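# Move green-PULL-tagged carriers from cage to divider box

## Task

Find every carrier whose drive shows a green PULL tag on top and place each one in the divider box. The box must stay upright. Every moved carrier must sit on the box floor and touch only the box, other carriers you placed there, or the robot. All other carriers stay in the cage, pushed fully in, with their levers latched. A carrier that stays in place only because the robot holds it does not count. At the end, open the grippers and pull both arms away.

## Robot and tools

ROBOT AND FRAME. There are two arms, left_arm and right_arm, each with seven joints and a parallel gripper. Every position uses one shared scene frame. The origin is on the table top midway between the arms, +z is up, +x reaches out over the table, and left_arm sits on the +y side. The names left and right refer to the arms, not to image sides.

JOINT ORDER. In every row and every per-joint list, each arm's joints come in this order: waist, wrist pitch, upper arm roll, elbow, forearm roll, shoulder, wrist roll. Stated ranges in radians: waist -6.283 to 6.283, shoulder -2.059 to 2.094, upper arm roll -6.283 to 6.283, elbow -0.192 to 3.927, forearm roll -6.283 to 6.283, wrist pitch -1.693 to 3.142, wrist roll -6.283 to 6.283. A joint's true end may differ from these by up to 0.010 rad.

THE ROW. Every motion command uses a row of 16 numbers, each in [-1, 1], covering both arms even if one stays still: left_arm's 7 joint values then its opening, followed by right_arm's 7 joint values then its opening. Joint values are offsets, not poses; 1.0 equals 2.036 rad. The opening is absolute: +1 fully open, -1 closed.

execute_actions(actions): a list of actions run in sequence. Each action is a table of up to 15 rows, one row per control step of 1/30 s; if fewer than 15 rows are given, the last one repeats for the remaining steps. Joint offsets in every row are measured from the angles at the start of that action, not from the previous row (for a call's first action, from the angles in the last reported state). An action that would push a joint more than 0.010 rad outward beyond its range is refused for both arms; if the first action fails this or any action is malformed, nothing in the call runs. A joint asked past its real end goes only to that end, and the result may say "joint sent to its limit"; absence of that line proves nothing. An empty list just returns the current state and images.

move(target, speed, blocking): target is one 16-number row; its joint offsets are taken from the "Joint positions" of the latest result showing them. All joints follow paths that finish together, so grippers travel on curves. speed is the top rate in rad/s of whichever joint has the largest travel, 0.01 to 2, default 0.5. Paths last between 0.5 and 10 s; longer ones are cut off at 10 s. Moves ignore obstacles and the other arm. Finger openings are sent at the start. With blocking=false you get a result after 0.5 s; until a result shows the move ended, other moves and execute_actions are refused, so use wait or stop. The result adds a "move:" line: the ending (done, off_target, moving, held, fault), limits=held or limits=none, and each arm's joint farthest from target.

wait(seconds): 0 to 10; lets the scene run holding last commands; returns early if a running move ends. stop(): brakes a running move; fast arms need room. zoom_image(camera, region): region is [x0, y0, x1, y1] in pixels of that camera's latest image, at most 504 by 504. show_instructions(): returns the scene's reference pages. finished_scene(scene): ends the scene whose number you pass (integer, 1 to 2); irreversible, so finish only when the goal holds without the robot.

DRIVE LIMITS. Joint targets move at most 3.14 rad/s, taking 0.16 s to reach that speed. Each step the target is held within 0.623 rad of the measured angle, and if the targets would shift the gripper over 70 mm from where it is measured, they are scaled back. Large offsets may therefore need several actions; an unfinished motion may not complete on its own, so command the remainder.

RESULTS. The state line gives each gripper's end_effector_position (m), end_effector_quat_wxyz, and linear/angular velocities (m/s, rad/s) in the scene frame; printed positions can be off, more at long reach. Joint positions and Joint velocities list each arm's joints in the order above, then the finger-pad gap in metres (0.084 when fully open). Joint targets shows what the joints are currently driven toward. grip_measured is the measured opening on the command scale. Step readings list joint angles at some steps; HELD marks an arm whose row was partly held back. "joint command not followed" means a clearance check altered targets. MOTOR HOT appears from 65 °C; at 80 °C an OVER-TEMPERATURE FAULT brakes that arm until it cools.

GRIPPER. Fingers point along the gripper's +z axis and close along its y axis. end_effector_position is between the pads when closed, about 2 cm short of the fingertips; closing pushes the tips about 10 mm further along +z. To hold something, keep commanding an opening well under grip_measured; the gap sets squeeze strength, up to about 24 N per pad for items up to about 6 cm wide. Fast closing can over-press.

CAMERAS. cam_head_left, cam_head_right, cam_high, cam_left_wrist, cam_right_wrist, each 504x504, returned in that order. Calibration (K, distortion, T_world_to_cam) is given per camera and may be a few degrees and millimetres off; wrist camera poses follow their arm's joints.

CAUTIONS. Keep the arms from striking or pressing each other. Contact torque at a joint's load limit (waist and shoulder 47.5, upper arm roll, elbow and forearm roll 28.5, wrist pitch and wrist roll 19 N m, including carried weight) triggers a torque fault: the arm backs off, holds 10 s and drops the rest of the call. Faster moves and targets set deeper past contact hit harder. Nothing may fall or be knocked off the table. Avoid drops, slips, slams and heavy pushes. Held parts or loose objects may get brief external tugs. The simulation keeps running while you think, with the robot holding its last command, so holding loads heats motors.

Each tool is called after ">>>" by a JSON object that holds its "api" and its "payload", one argument or row to a line.

Reference images:

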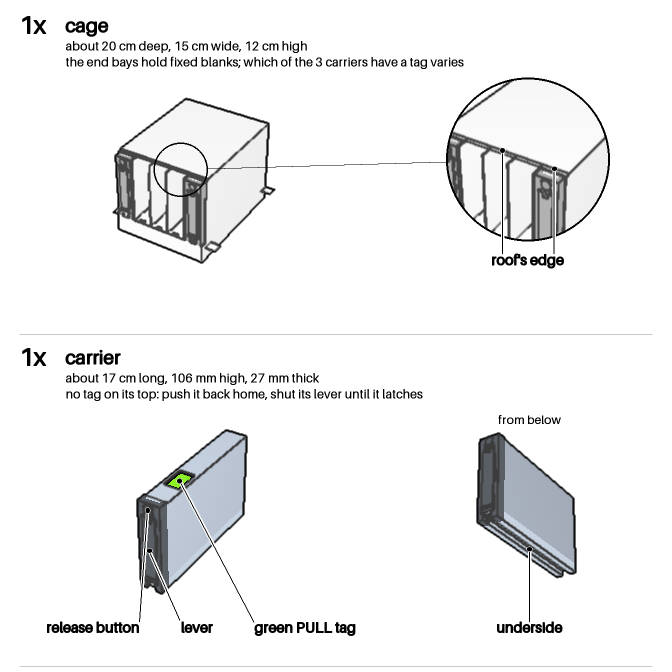

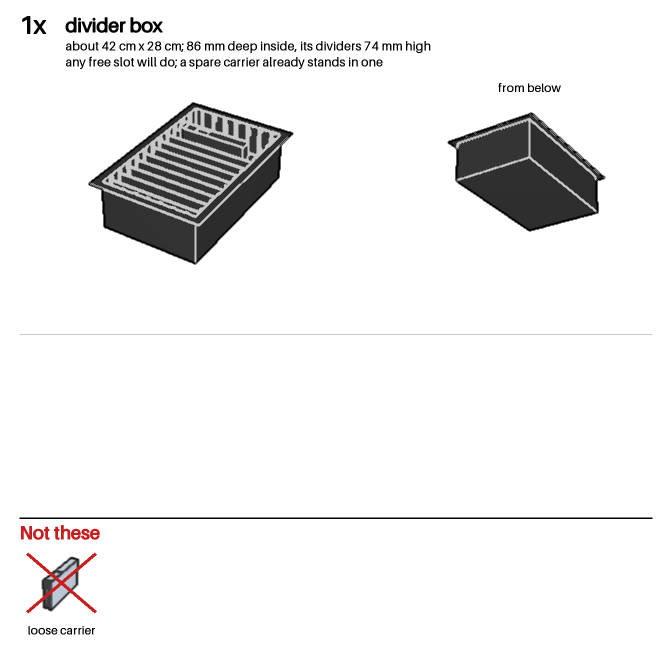

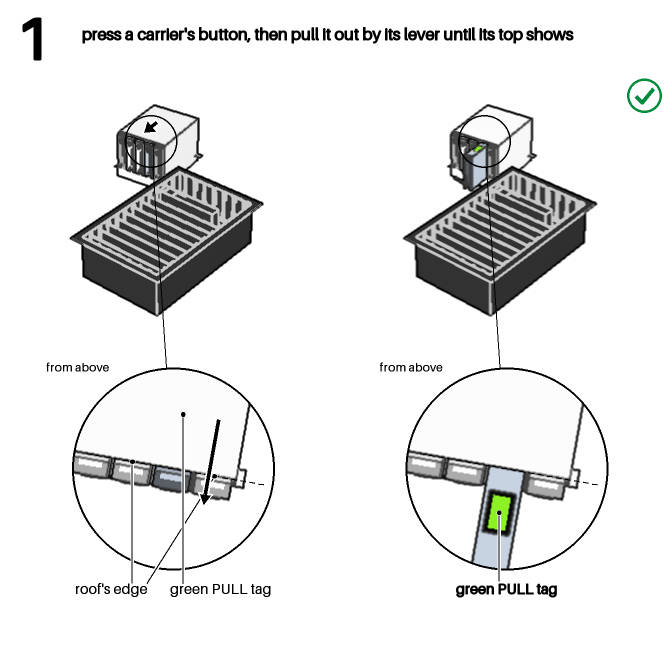

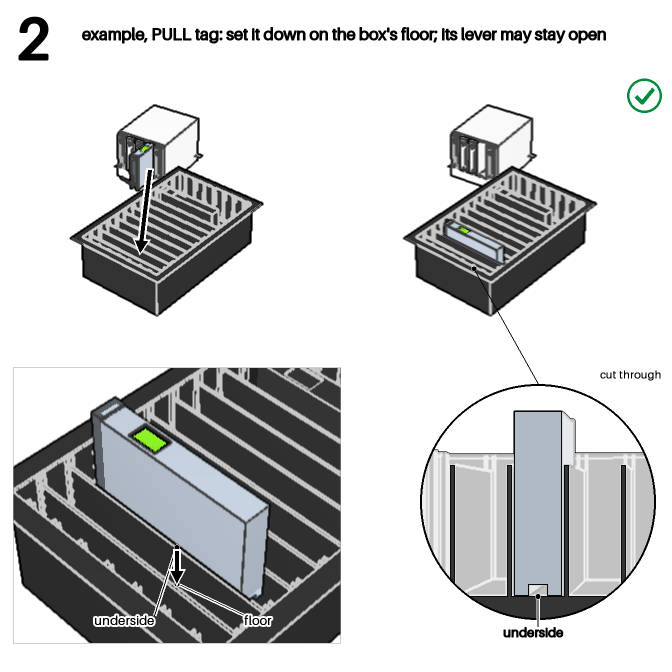

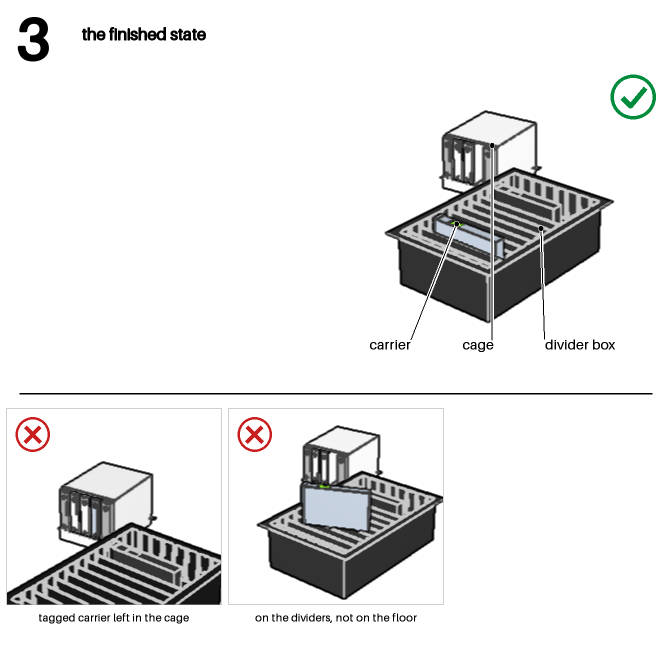

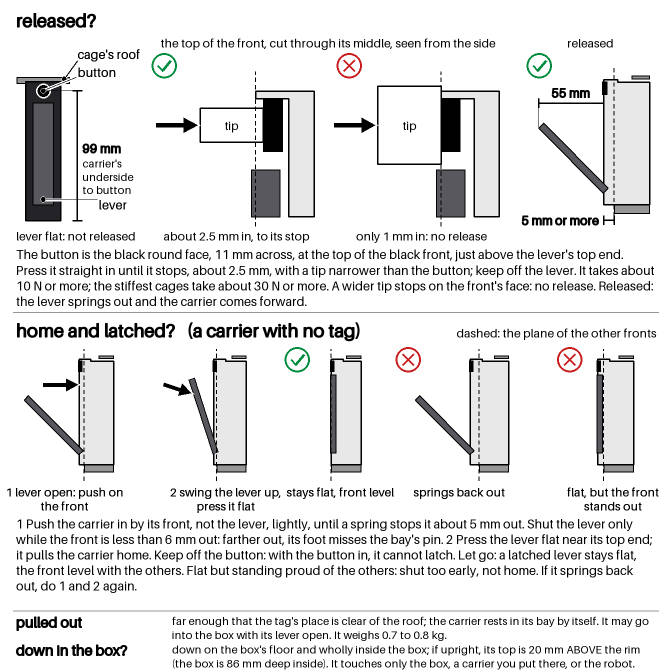

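## Session

>>> {"api": "execute_actions", "payload": {
  "actions": []
}}

Scene clock: 0.00 s.
left_arm: end_effector_position=(+0.1293, -0.2856, +0.3669) grip_measured=+1.00 end_effector_quat_wxyz=(+0.666, +0.677, -0.270, +0.158) end_effector_velocity=(-0.000, -0.000, -0.000) end_effector_angular_velocity=(+0.000, +0.000, -0.001) | right_arm: end_effector_position=(+0.3545, -0.3595, +0.2488) grip_measured=+1.00 end_effector_quat_wxyz=(-0.001, +0.998, -0.065, -0.000) end_effector_velocity=(-0.000, -0.001, -0.000) end_effector_angular_velocity=(-0.000, -0.000, -0.002)
Joint names: [waist, wrist pitch, upper arm roll, elbow, forearm roll, shoulder, wrist roll]
Joint positions: left_arm=[-1.89   0.583  0.441  0.851 -2.429 -0.177  1.664  0.084] | right_arm=[ 0.     1.167  0.002  0.917  0.003 -0.249  0.003  0.084]
Joint velocities: left_arm=[-0.001  0.     0.    -0.    -0.     0.    -0.    -0.   ] | right_arm=[-0.002 -0.001  0.    -0.001 -0.    -0.     0.     0.   ]
Motor temperatures (°C, as the motors report them): left_arm=[32 35 34 33 42 35 34] | right_arm=[31 36 34 40 35 33 33]
Joint targets: left_arm=[-1.890 0.583 0.441 0.851 -2.429 -0.177 1.664] | right_arm=[0.000 1.167 0.002 0.917 0.003 -0.249 0.003]

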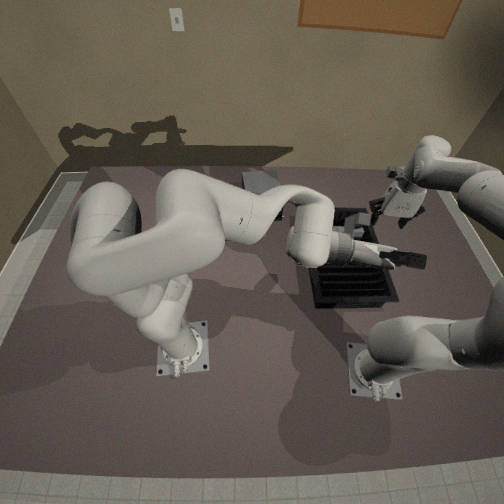

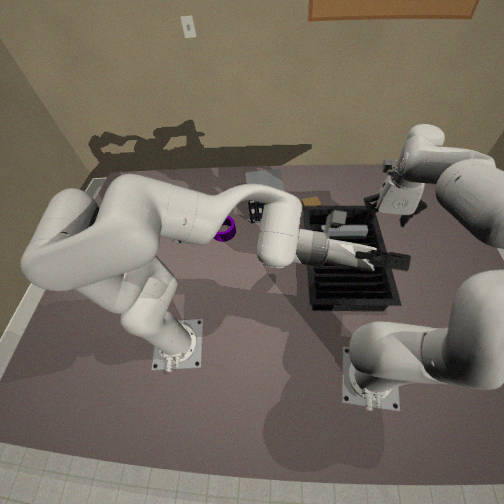

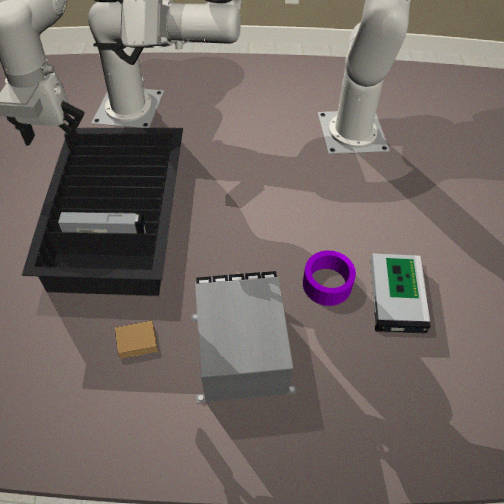

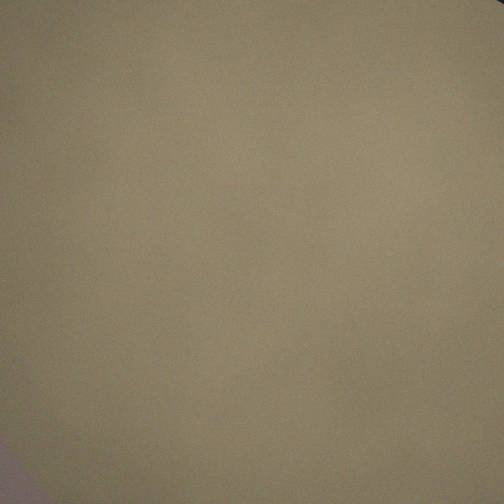

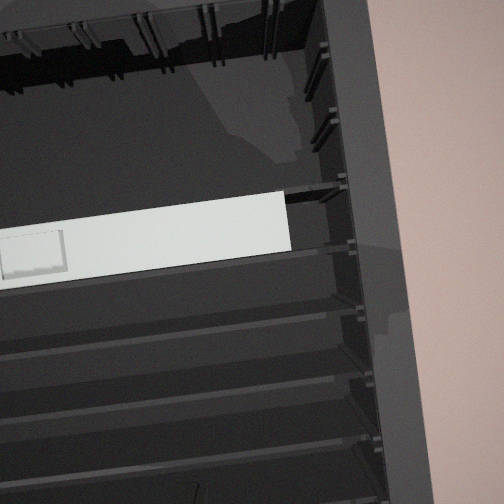

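>>> {"api": "zoom_image", "payload": {
  "camera": "cam_high",
  "region": [0, 100, 504, 504]
}}

>>> {"api": "zoom_image", "payload": {
  "camera": "cam_head_right",
  "region": [190, 150, 440, 330]
}}

Region (0, 100, 504, 504) of cam_high's 504x504 image, scaled by 1.000; it fills the top 404 rows of this view, and the rest is white.

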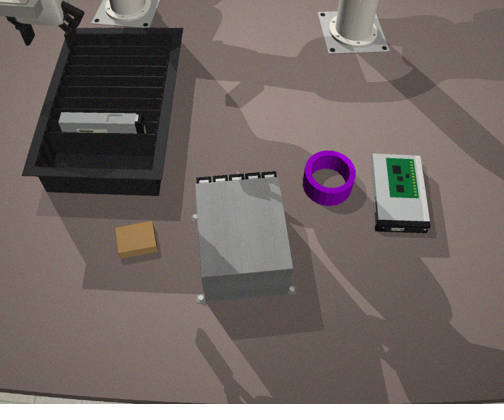

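Region (190, 150, 440, 330) of cam_head_right's 504x504 image, scaled by 2.016, with more detail than that image has; it fills the top 363 rows of this view, and the rest is white.

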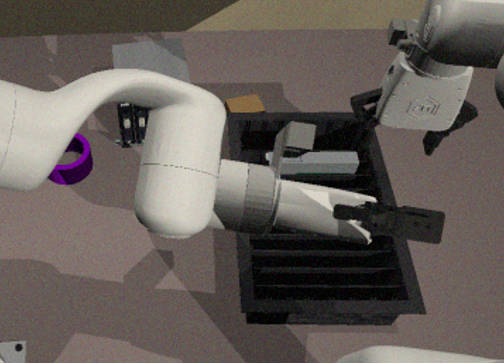

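>>> {"api": "zoom_image", "payload": {
  "camera": "cam_high",
  "region": [10, 110, 210, 310]
}}

>>> {"api": "zoom_image", "payload": {
  "camera": "cam_high",
  "region": [170, 250, 320, 420]
}}

Region (10, 110, 210, 310) of cam_high's 504x504 image, scaled by 2.520, with more detail than that image has.

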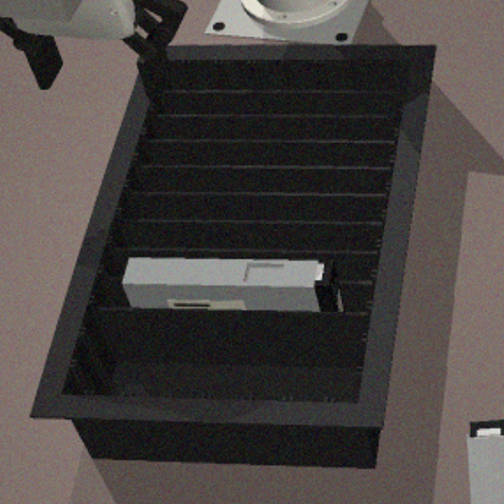

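Region (170, 250, 320, 420) of cam_high's 504x504 image, scaled by 2.965, with more detail than that image has; it fills the left 445 columns of this view, and the rest is white.

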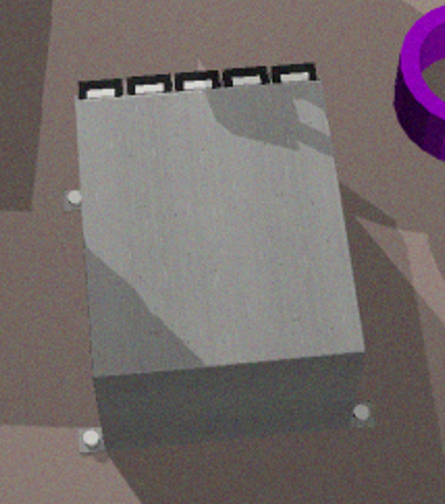

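>>> {"api": "zoom_image", "payload": {
  "camera": "cam_head_left",
  "region": [280, 190, 440, 300]
}}

>>> {"api": "zoom_image", "payload": {
  "camera": "cam_head_right",
  "region": [200, 160, 300, 250]
}}

Region (280, 190, 440, 300) of cam_head_left's 504x504 image, scaled by 3.150, with more detail than that image has; it fills the top 346 rows of this view, and the rest is white.

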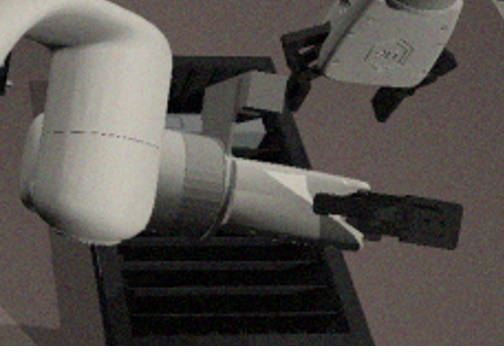

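Region (200, 160, 300, 250) of cam_head_right's 504x504 image, scaled by 5.040, with more detail than that image has; it fills the top 454 rows of this view, and the rest is white.

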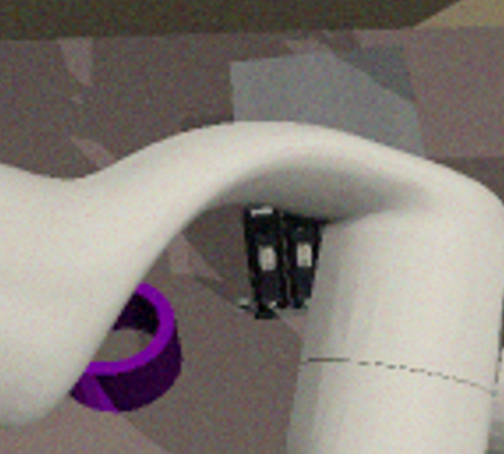

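>>> {"api": "zoom_image", "payload": {
  "camera": "cam_high",
  "region": [60, 40, 420, 170]
}}

Region (60, 40, 420, 170) of cam_high's 504x504 image, scaled by 1.400, with more detail than that image has; it fills the top 182 rows of this view, and the rest is white.

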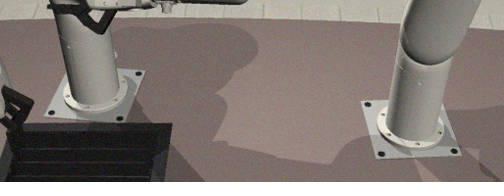

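>>> {"api": "move", "payload": {
  "target": [0.6076,-0.335,-0.2166,-0.2699,0.98,-0.0594,-0.8173,-1, -0.2947,0,0,0,0,0,0,1],
  "speed": 1.2
}}

Scene clock: 122.50 s.
left_arm: end_effector_position=(+0.4322, +0.1017, +0.1750) grip_measured=-1.00 end_effector_quat_wxyz=(+0.141, +0.940, -0.044, +0.308) end_effector_velocity=(+0.000, +0.001, -0.000) end_effector_angular_velocity=(+0.001, +0.000, +0.001) | right_arm: end_effector_position=(+0.2570, -0.5747, +0.2488) grip_measured=+1.00 end_effector_quat_wxyz=(-0.001, +0.934, -0.357, +0.000) end_effector_velocity=(-0.001, -0.000, -0.001) end_effector_angular_velocity=(-0.000, +0.003, +0.000)
Joint names: [waist, wrist pitch, upper arm roll, elbow, forearm roll, shoulder, wrist roll]
Joint positions: left_arm=[-0.654 -0.099 -0.     0.302 -0.435 -0.298  0.001  0.   ] | right_arm=[-0.599  1.167  0.003  0.917  0.003 -0.249  0.003  0.084]
Joint velocities: left_arm=[ 0.003 -0.    -0.001 -0.001  0.003  0.    -0.002  0.   ] | right_arm=[-0.     0.001 -0.    -0.001 -0.002  0.     0.     0.   ]
Motor temperatures (°C, as the motors report them): left_arm=[32 36 34 45 42 36 34] | right_arm=[31 36 34 51 35 35 33]
Joint targets: left_arm=[-0.653 -0.099 -0.000 0.302 -0.434 -0.298 0.000] | right_arm=[-0.600 1.167 0.002 0.917 0.003 -0.249 0.003]
move: done; limits=none; left_arm: farthest joint: the waist, 0.001 radians from its target (1.237 radians at the start); right_arm: farthest joint: the waist, 0.001 radians from its target (0.600 radians at the start)
camera_calibration (this result's frames):
cam_left_wrist: T_world_to_cam=[[-0.16761, -0.953685, 0.249783, 0.159914], [-0.81053, -0.0109249, -0.585595, 0.521067], [0.561202, -0.300609, -0.77116, 0.0540723], [0, 0, 0, 1]] pos_world=[0.418798, 0.174455, 0.306888]
cam_right_wrist: T_world_to_cam=[[-0.665945, -0.745998, -0.00182358, -0.224822], [-0.745939, 0.66592, -0.0112029, 0.652149], [0.00957172, -0.00610025, -0.999936, 0.371404], [0, 0, 0, 1]] pos_world=[0.33319, -0.59973, 0.378276]

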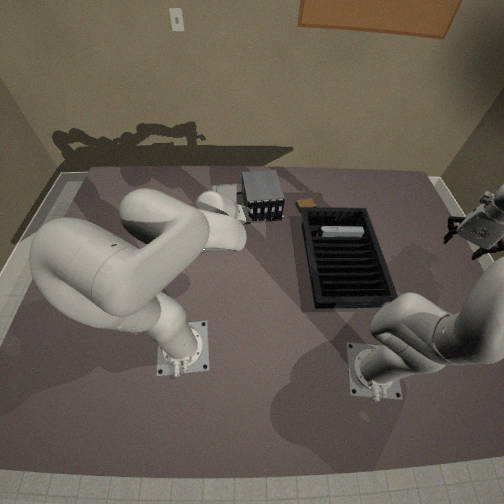

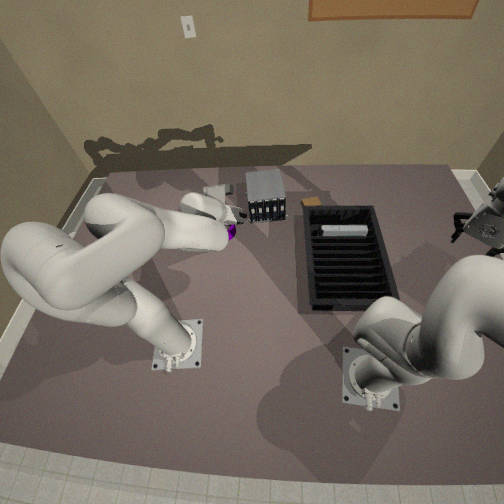

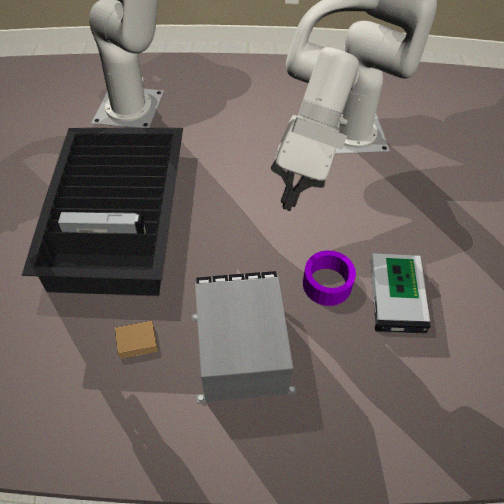

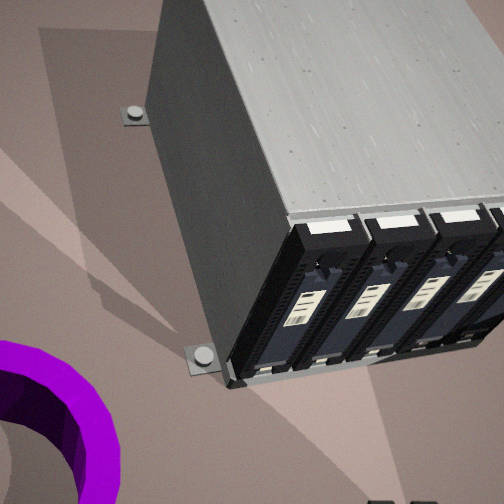

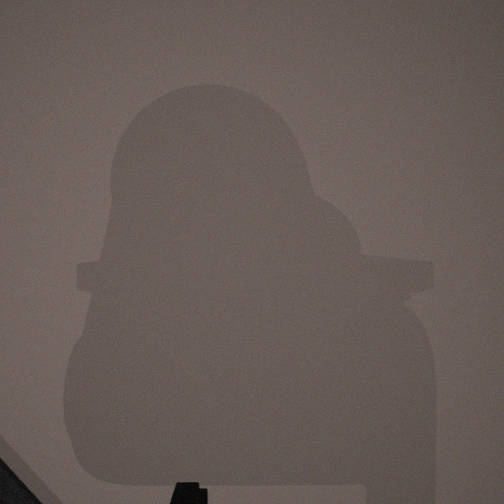

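>>> {"api": "move", "payload": {
  "target": [0,0,0,0,0.2137,0,0,-1, 0,0,0,0,0,0,0,1],
  "speed": 1.0
}}

>>> {"api": "zoom_image", "payload": {
  "camera": "cam_high",
  "region": [255, 130, 345, 220]
}}

Scene clock: 133.83 s.
left_arm: end_effector_position=(+0.4171, +0.0614, +0.1803) grip_measured=-1.00 end_effector_quat_wxyz=(+0.091, +0.905, -0.251, +0.330) end_effector_velocity=(-0.000, -0.001, -0.000) end_effector_angular_velocity=(+0.001, -0.001, -0.002) | right_arm: end_effector_position=(+0.2570, -0.5747, +0.2488) grip_measured=+1.00 end_effector_quat_wxyz=(-0.001, +0.934, -0.357, +0.000) end_effector_velocity=(+0.000, +0.000, -0.000) end_effector_angular_velocity=(+0.000, -0.000, +0.000)
Joint names: [waist, wrist pitch, upper arm roll, elbow, forearm roll, shoulder, wrist roll]
Joint positions: left_arm=[-0.654 -0.099 -0.     0.302  0.    -0.298  0.001  0.   ] | right_arm=[-0.599  1.167  0.003  0.917  0.003 -0.249  0.003  0.084]
Joint velocities: left_arm=[ 0.    -0.001 -0.001 -0.001  0.003  0.    -0.001  0.   ] | right_arm=[ 0. -0. -0. -0.  0.  0. -0.  0.]
Motor temperatures (°C, as the motors report them): left_arm=[32 36 34 44 42 36 34] | right_arm=[31 37 34 51 35 35 33]
Joint targets: left_arm=[-0.654 -0.099 -0.000 0.302 0.001 -0.298 0.001] | right_arm=[-0.599 1.167 0.003 0.917 0.003 -0.249 0.003]
move: done; limits=none; left_arm: farthest joint: the waist, 0.000 radians from its target (0.001 radians at the start); right_arm: farthest joint: the waist, 0.000 radians from its target (0.001 radians at the start)
camera_calibration (this result's frames):
cam_left_wrist: T_world_to_cam=[[-0.514382, -0.857475, 0.0121891, 0.299215], [-0.663026, 0.388641, -0.639808, 0.435127], [0.543882, -0.337187, -0.768438, 0.0635361], [0, 0, 0, 1]] pos_world=[0.407855, 0.108884, 0.323574]
cam_right_wrist: T_world_to_cam=[[-0.665946, -0.745998, -0.00182357, -0.224822], [-0.745939, 0.66592, -0.0112028, 0.652149], [0.00957161, -0.00610017, -0.999936, 0.371404], [0, 0, 0, 1]] pos_world=[0.33319, -0.59973, 0.378276]

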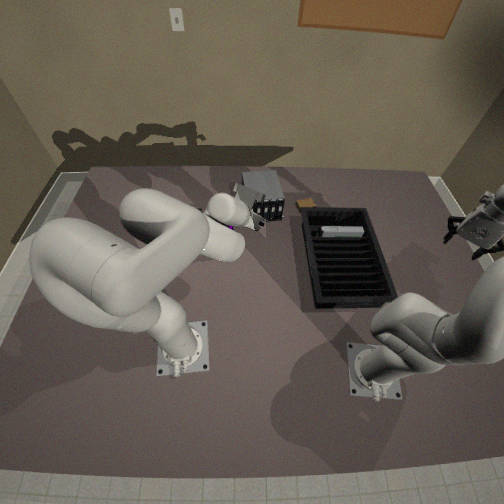

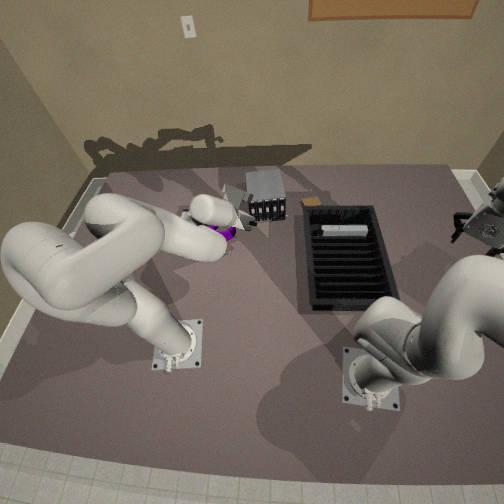

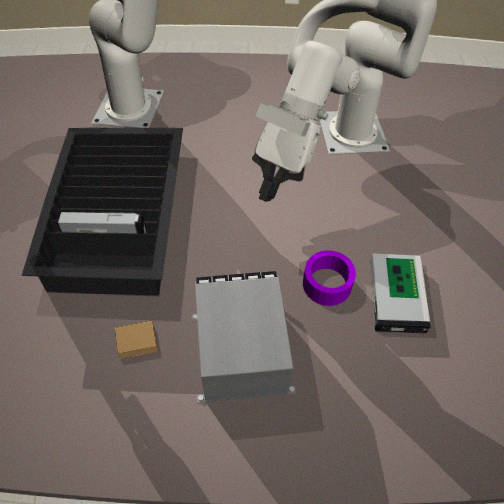

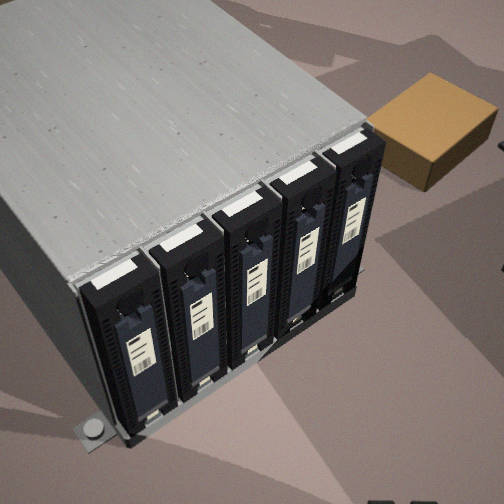

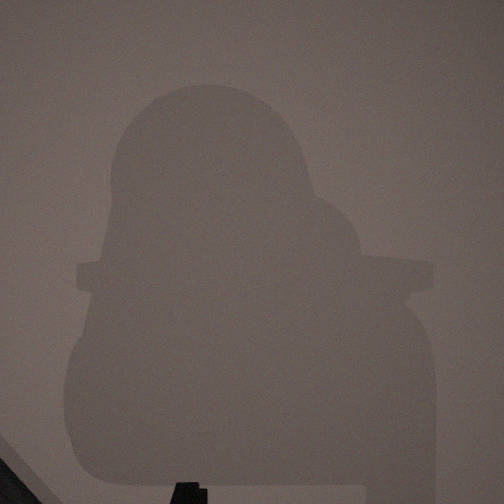

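Region (255, 130, 345, 220) of cam_high's 504x504 image, scaled by 5.600, with more detail than that image has.

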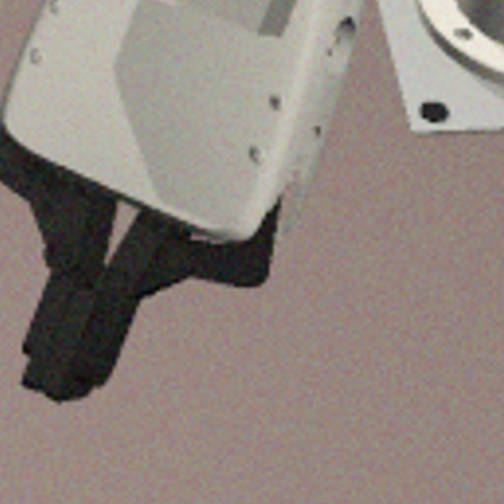

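>>> {"api": "zoom_image", "payload": {
  "camera": "cam_left_wrist",
  "region": [60, 110, 400, 450]
}}

Region (60, 110, 400, 450) of cam_left_wrist's 504x504 image, scaled by 1.482, with more detail than that image has.

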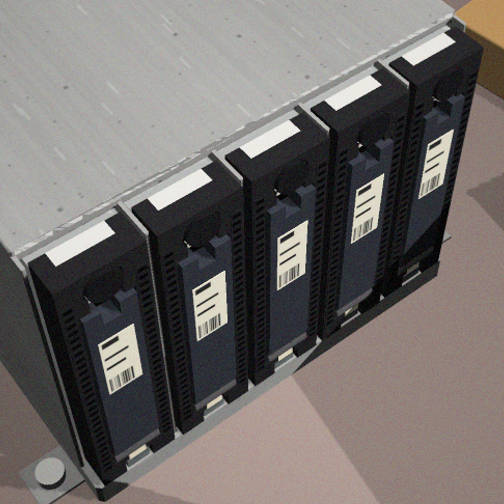

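>>> {"api": "zoom_image", "payload": {
  "camera": "cam_left_wrist",
  "region": [340, 464, 470, 504]
}}

>>> {"api": "zoom_image", "payload": {
  "camera": "cam_right_wrist",
  "region": [140, 454, 270, 504]
}}

Region (340, 464, 470, 504) of cam_left_wrist's 504x504 image, scaled by 3.877, with more detail than that image has; it fills the top 155 rows of this view, and the rest is white.

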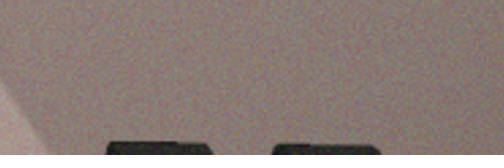

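Region (140, 454, 270, 504) of cam_right_wrist's 504x504 image, scaled by 3.877, with more detail than that image has; it fills the top 194 rows of this view, and the rest is white.

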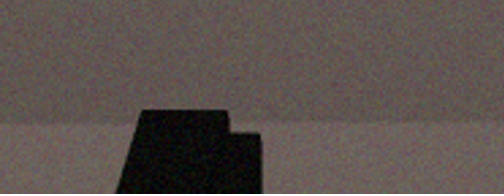

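>>> {"api": "move", "payload": {
  "target": [0.0113,-0.1539,0,0.1829,0,0.2943,0,-1, 0,0,0,0,0,0,0,1],
  "speed": 0.6
}}

Scene clock: 232.53 s.
left_arm: end_effector_position=(+0.5301, +0.0087, +0.1171) grip_measured=-1.00 end_effector_quat_wxyz=(+0.098, +0.893, -0.237, +0.370) end_effector_velocity=(-0.000, -0.001, -0.001) end_effector_angular_velocity=(-0.001, +0.000, -0.002) | right_arm: end_effector_position=(+0.2570, -0.5747, +0.2488) grip_measured=+1.00 end_effector_quat_wxyz=(-0.001, +0.934, -0.357, +0.000) end_effector_velocity=(-0.000, +0.001, -0.000) end_effector_angular_velocity=(+0.001, +0.001, +0.000)
Joint names: [waist, wrist pitch, upper arm roll, elbow, forearm roll, shoulder, wrist roll]
Joint positions: left_arm=[-0.631 -0.412 -0.     0.674  0.     0.3    0.001  0.   ] | right_arm=[-0.599  1.167  0.003  0.917  0.003 -0.249  0.003  0.084]
Joint velocities: left_arm=[ 0.    -0.002 -0.002  0.002 -0.     0.004 -0.     0.   ] | right_arm=[ 0.001  0.001 -0.    -0.001  0.     0.     0.     0.   ]
Motor temperatures (°C, as the motors report them): left_arm=[32 37 34 43 42 36 34] | right_arm=[31 37 34 52 35 35 33]
Joint targets: left_arm=[-0.631 -0.412 -0.000 0.674 0.000 0.301 0.001] | right_arm=[-0.599 1.167 0.003 0.917 0.003 -0.249 0.003]
move: done; limits=none; left_arm: farthest joint: the shoulder, 0.001 radians from its target (0.599 radians at the start); right_arm: farthest joint: the waist, 0.000 radians from its target (0.000 radians at the start)
camera_calibration (this result's frames):
cam_left_wrist: T_world_to_cam=[[-0.495515, -0.868513, 0.0122549, 0.303008], [-0.62108, 0.344413, -0.704016, 0.475779], [0.607227, -0.356462, -0.710078, -0.104503], [0, 0, 0, 1]] pos_world=[0.509099, 0.0620507, 0.257038]
cam_right_wrist: T_world_to_cam=[[-0.665945, -0.745998, -0.00182352, -0.224822], [-0.745939, 0.66592, -0.0112028, 0.652149], [0.00957158, -0.00610021, -0.999936, 0.371404], [0, 0, 0, 1]] pos_world=[0.33319, -0.59973, 0.378276]

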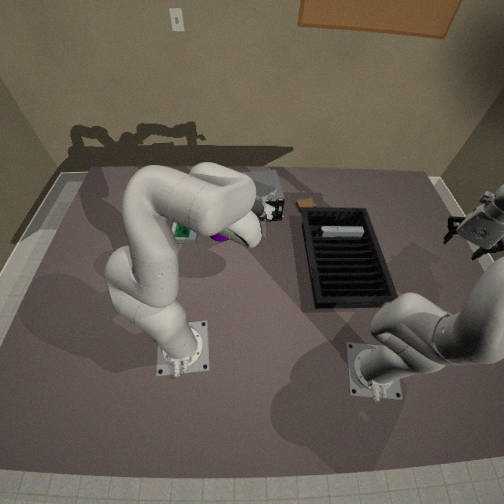

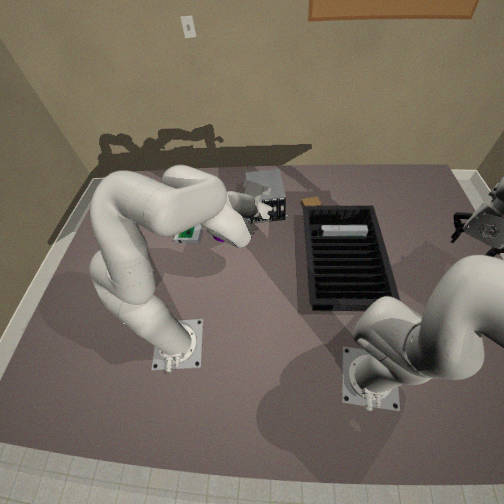

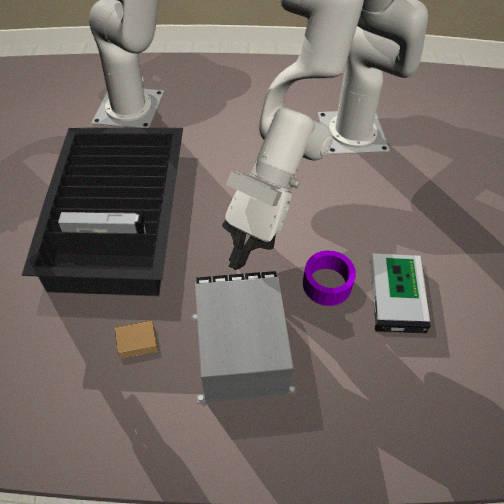

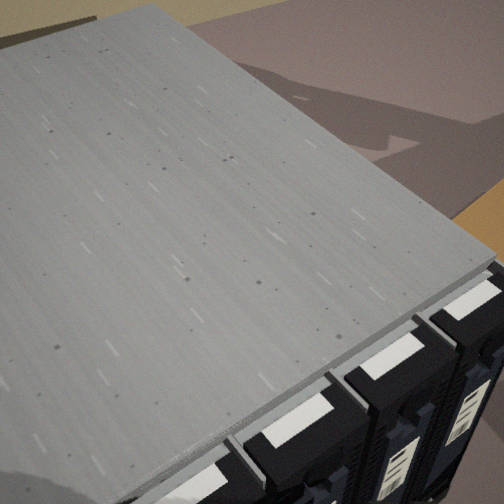

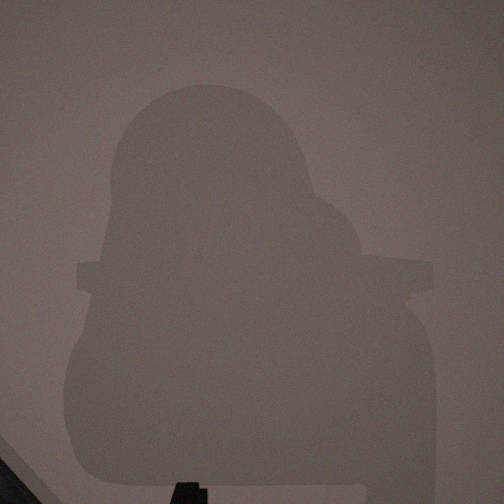

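>>> {"api": "zoom_image", "payload": {
  "camera": "cam_left_wrist",
  "region": [164, 264, 504, 504]
}}

Region (164, 264, 504, 504) of cam_left_wrist's 504x504 image, scaled by 1.482, with more detail than that image has; it fills the top 356 rows of this view, and the rest is white.

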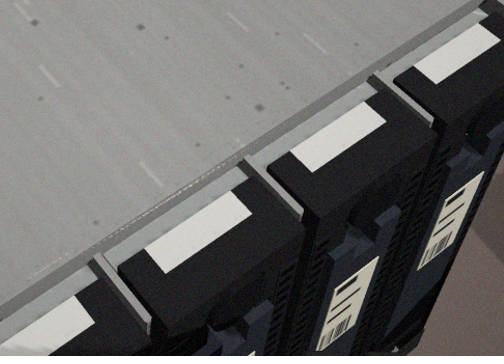

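>>> {"api": "zoom_image", "payload": {
  "camera": "cam_left_wrist",
  "region": [260, 370, 460, 504]
}}

Region (260, 370, 460, 504) of cam_left_wrist's 504x504 image, scaled by 2.520, with more detail than that image has; it fills the top 338 rows of this view, and the rest is white.

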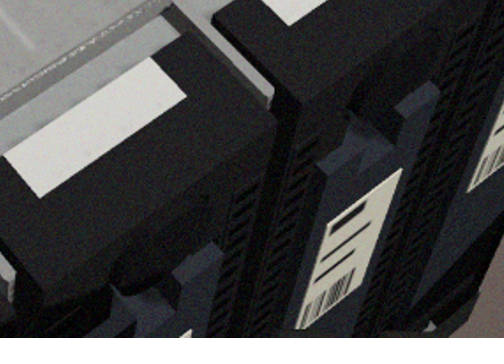

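>>> {"api": "move", "payload": {
  "target": [0.0051,0.0106,0,-0.0028,0,-0.0134,0,-1, 0,0,0,0,0,0,0,1],
  "speed": 0.1
}}

>>> {"api": "zoom_image", "payload": {
  "camera": "cam_left_wrist",
  "region": [260, 370, 460, 504]
}}

Scene clock: 287.97 s.
left_arm: end_effector_position=(+0.5320, +0.0143, +0.1249) grip_measured=-1.00 end_effector_quat_wxyz=(+0.096, +0.894, -0.232, +0.371) end_effector_velocity=(+0.000, +0.001, +0.000) end_effector_angular_velocity=(+0.000, +0.001, +0.002) | right_arm: end_effector_position=(+0.2570, -0.5747, +0.2488) grip_measured=+1.00 end_effector_quat_wxyz=(-0.001, +0.934, -0.357, +0.000) end_effector_velocity=(+0.000, +0.000, -0.000) end_effector_angular_velocity=(+0.001, -0.001, -0.001)
Joint names: [waist, wrist pitch, upper arm roll, elbow, forearm roll, shoulder, wrist roll]
Joint positions: left_arm=[-0.621 -0.391 -0.     0.669  0.     0.273  0.001  0.   ] | right_arm=[-0.599  1.167  0.003  0.917  0.003 -0.249  0.003  0.084]
Joint velocities: left_arm=[ 0.001  0.003  0.001  0.     0.    -0.002 -0.001  0.   ] | right_arm=[ 0.001 -0.001 -0.    -0.001  0.001 -0.     0.001 -0.   ]
Motor temperatures (°C, as the motors report them): left_arm=[32 37 34 41 42 37 34] | right_arm=[31 37 34 53 35 35 33]
Joint targets: left_arm=[-0.620 -0.391 -0.000 0.669 0.000 0.273 0.001] | right_arm=[-0.599 1.167 0.003 0.917 0.003 -0.249 0.003]
move: done; limits=none; left_arm: farthest joint: the waist, 0.000 radians from its target (0.010 radians at the start); right_arm: farthest joint: the waist, 0.000 radians from its target (0.000 radians at the start)
camera_calibration (this result's frames):
cam_left_wrist: T_world_to_cam=[[-0.486607, -0.873535, 0.0122581, 0.304019], [-0.624656, 0.33809, -0.703918, 0.482542], [0.610752, -0.350188, -0.710176, -0.100074], [0, 0, 0, 1]] pos_world=[0.510481, 0.0673841, 0.264873]
cam_right_wrist: T_world_to_cam=[[-0.665945, -0.745998, -0.00182348, -0.224822], [-0.745939, 0.66592, -0.0112028, 0.652149], [0.00957158, -0.00610026, -0.999936, 0.371404], [0, 0, 0, 1]] pos_world=[0.33319, -0.59973, 0.378276]

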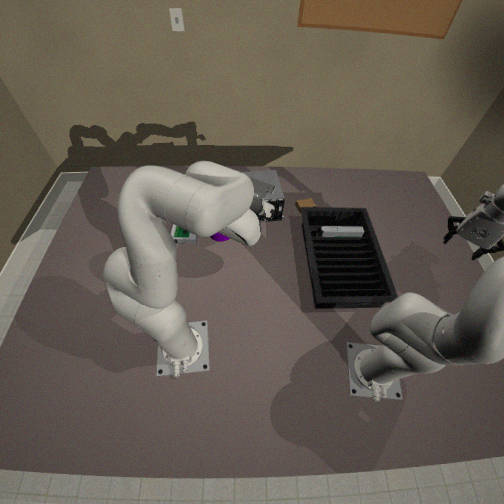

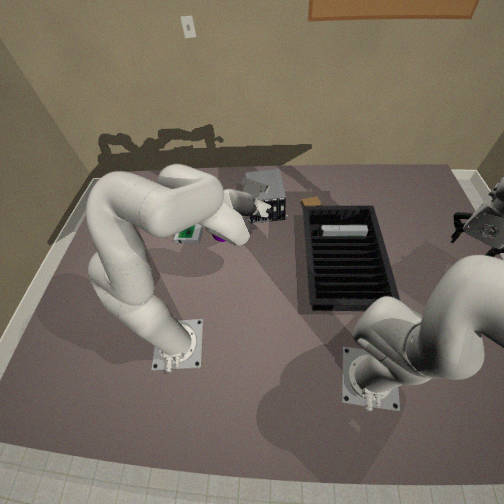

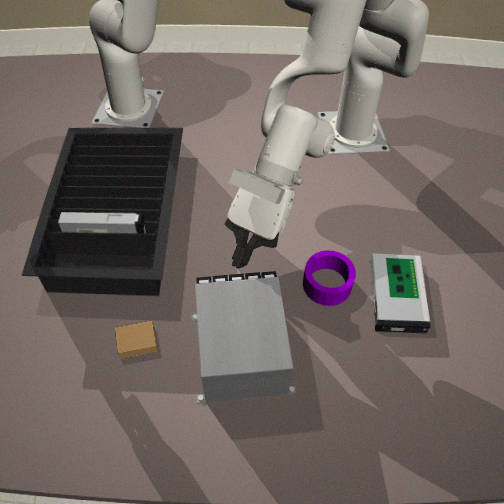

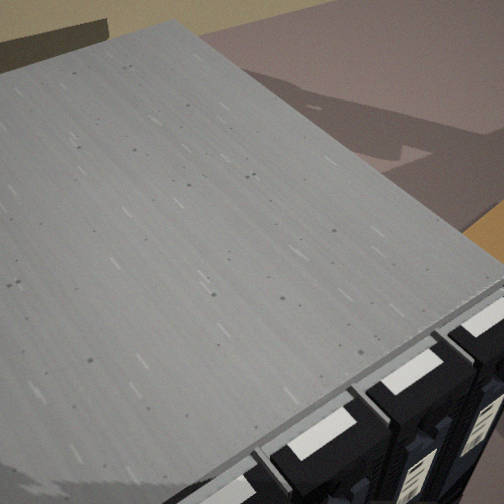

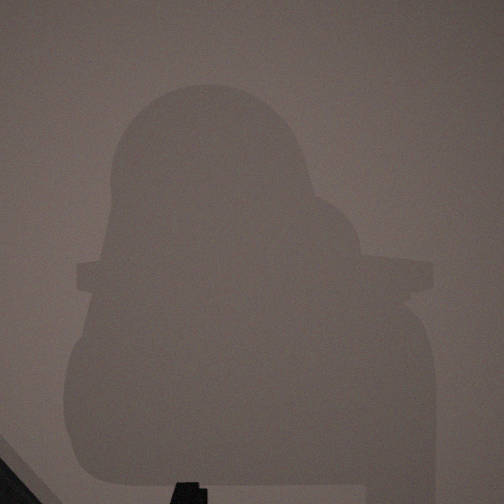

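Region (260, 370, 460, 504) of cam_left_wrist's 504x504 image, scaled by 2.520, with more detail than that image has; it fills the top 338 rows of this view, and the rest is white.

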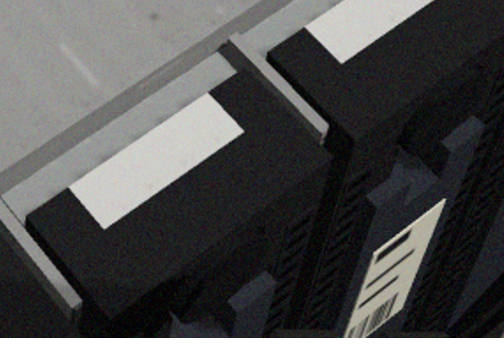

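>>> {"api": "move", "payload": {
  "target": [0.0040,0.0047,0,0.0114,0,0.0067,0,-1, 0,0,0,0,0,0,0,1],
  "speed": 0.03
}}

>>> {"api": "zoom_image", "payload": {
  "camera": "cam_left_wrist",
  "region": [260, 370, 460, 504]
}}

Scene clock: 297.40 s.
left_arm: end_effector_position=(+0.5397, +0.0152, +0.1250) grip_measured=-1.00 end_effector_quat_wxyz=(+0.095, +0.895, -0.229, +0.371) end_effector_velocity=(+0.001, -0.001, +0.001) end_effector_angular_velocity=(-0.001, -0.001, -0.000) | right_arm: end_effector_position=(+0.2570, -0.5747, +0.2488) grip_measured=+1.00 end_effector_quat_wxyz=(-0.001, +0.934, -0.357, +0.000) end_effector_velocity=(-0.001, -0.001, -0.000) end_effector_angular_velocity=(+0.000, -0.000, -0.002)
Joint names: [waist, wrist pitch, upper arm roll, elbow, forearm roll, shoulder, wrist roll]
Joint positions: left_arm=[-0.613 -0.381 -0.     0.692  0.     0.287  0.001  0.   ] | right_arm=[-0.599  1.167  0.003  0.917  0.003 -0.249  0.003  0.084]
Joint velocities: left_arm=[ 0.001  0.    -0.001  0.003 -0.     0.001 -0.     0.   ] | right_arm=[-0.002 -0.    -0.    -0.     0.     0.    -0.     0.   ]
Motor temperatures (°C, as the motors report them): left_arm=[32 37 34 41 42 37 34] | right_arm=[31 37 34 53 35 35 33]
Joint targets: left_arm=[-0.612 -0.381 -0.000 0.692 0.000 0.287 0.001] | right_arm=[-0.599 1.167 0.003 0.917 0.003 -0.249 0.003]
move: done; limits=none; left_arm: farthest joint: the elbow, 0.001 radians from its target (0.024 radians at the start); right_arm: farthest joint: the waist, 0.000 radians from its target (0.000 radians at the start)
camera_calibration (this result's frames):
cam_left_wrist: T_world_to_cam=[[-0.479568, -0.877419, 0.0122609, 0.304873], [-0.627364, 0.33306, -0.703907, 0.488689], [0.613538, -0.345263, -0.710186, -0.105916], [0, 0, 0, 1]] pos_world=[0.517777, 0.0681695, 0.265034]
cam_right_wrist: T_world_to_cam=[[-0.665945, -0.745998, -0.00182343, -0.224822], [-0.745939, 0.66592, -0.0112029, 0.652149], [0.00957158, -0.00610033, -0.999936, 0.371404], [0, 0, 0, 1]] pos_world=[0.333189, -0.59973, 0.378276]

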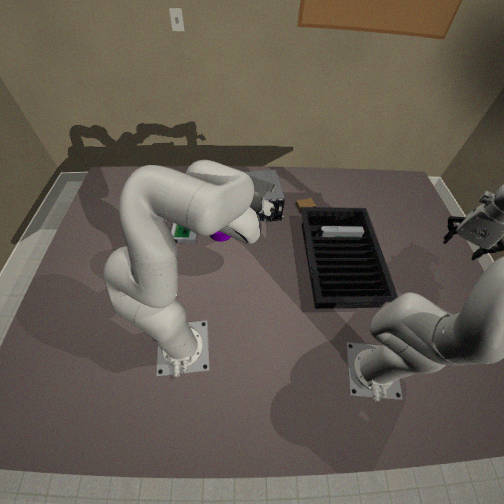

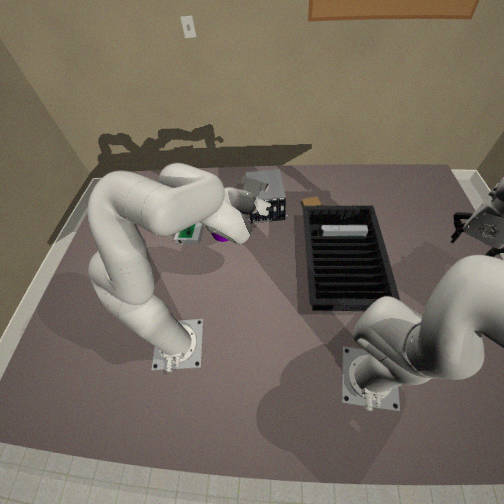

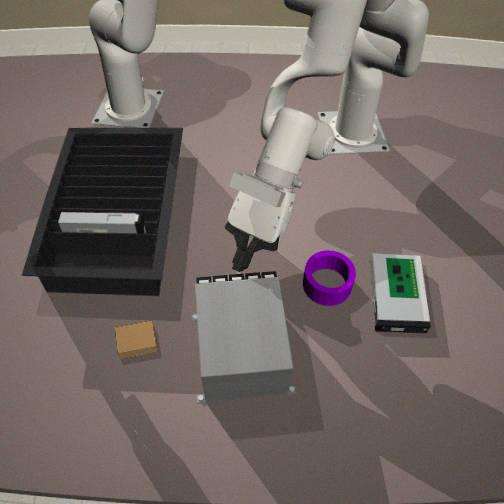

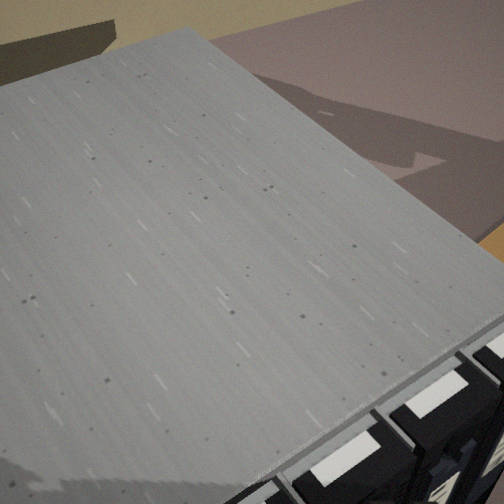

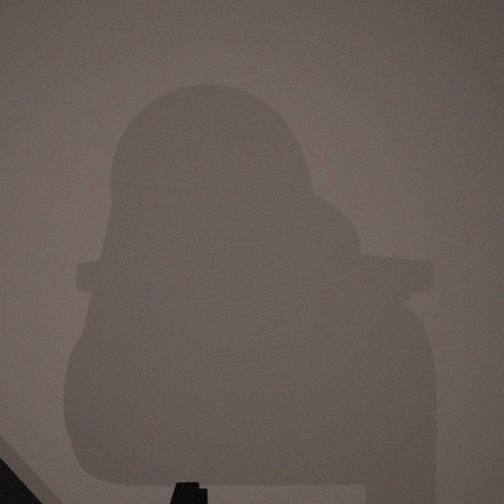

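Region (260, 370, 460, 504) of cam_left_wrist's 504x504 image, scaled by 2.520, with more detail than that image has; it fills the top 338 rows of this view, and the rest is white.

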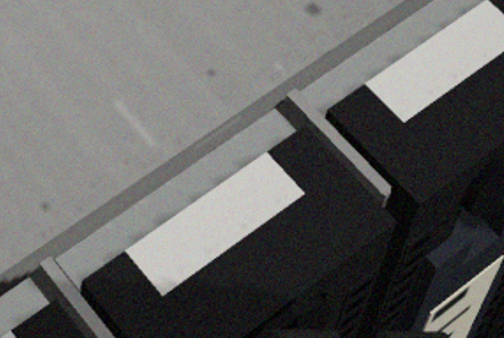

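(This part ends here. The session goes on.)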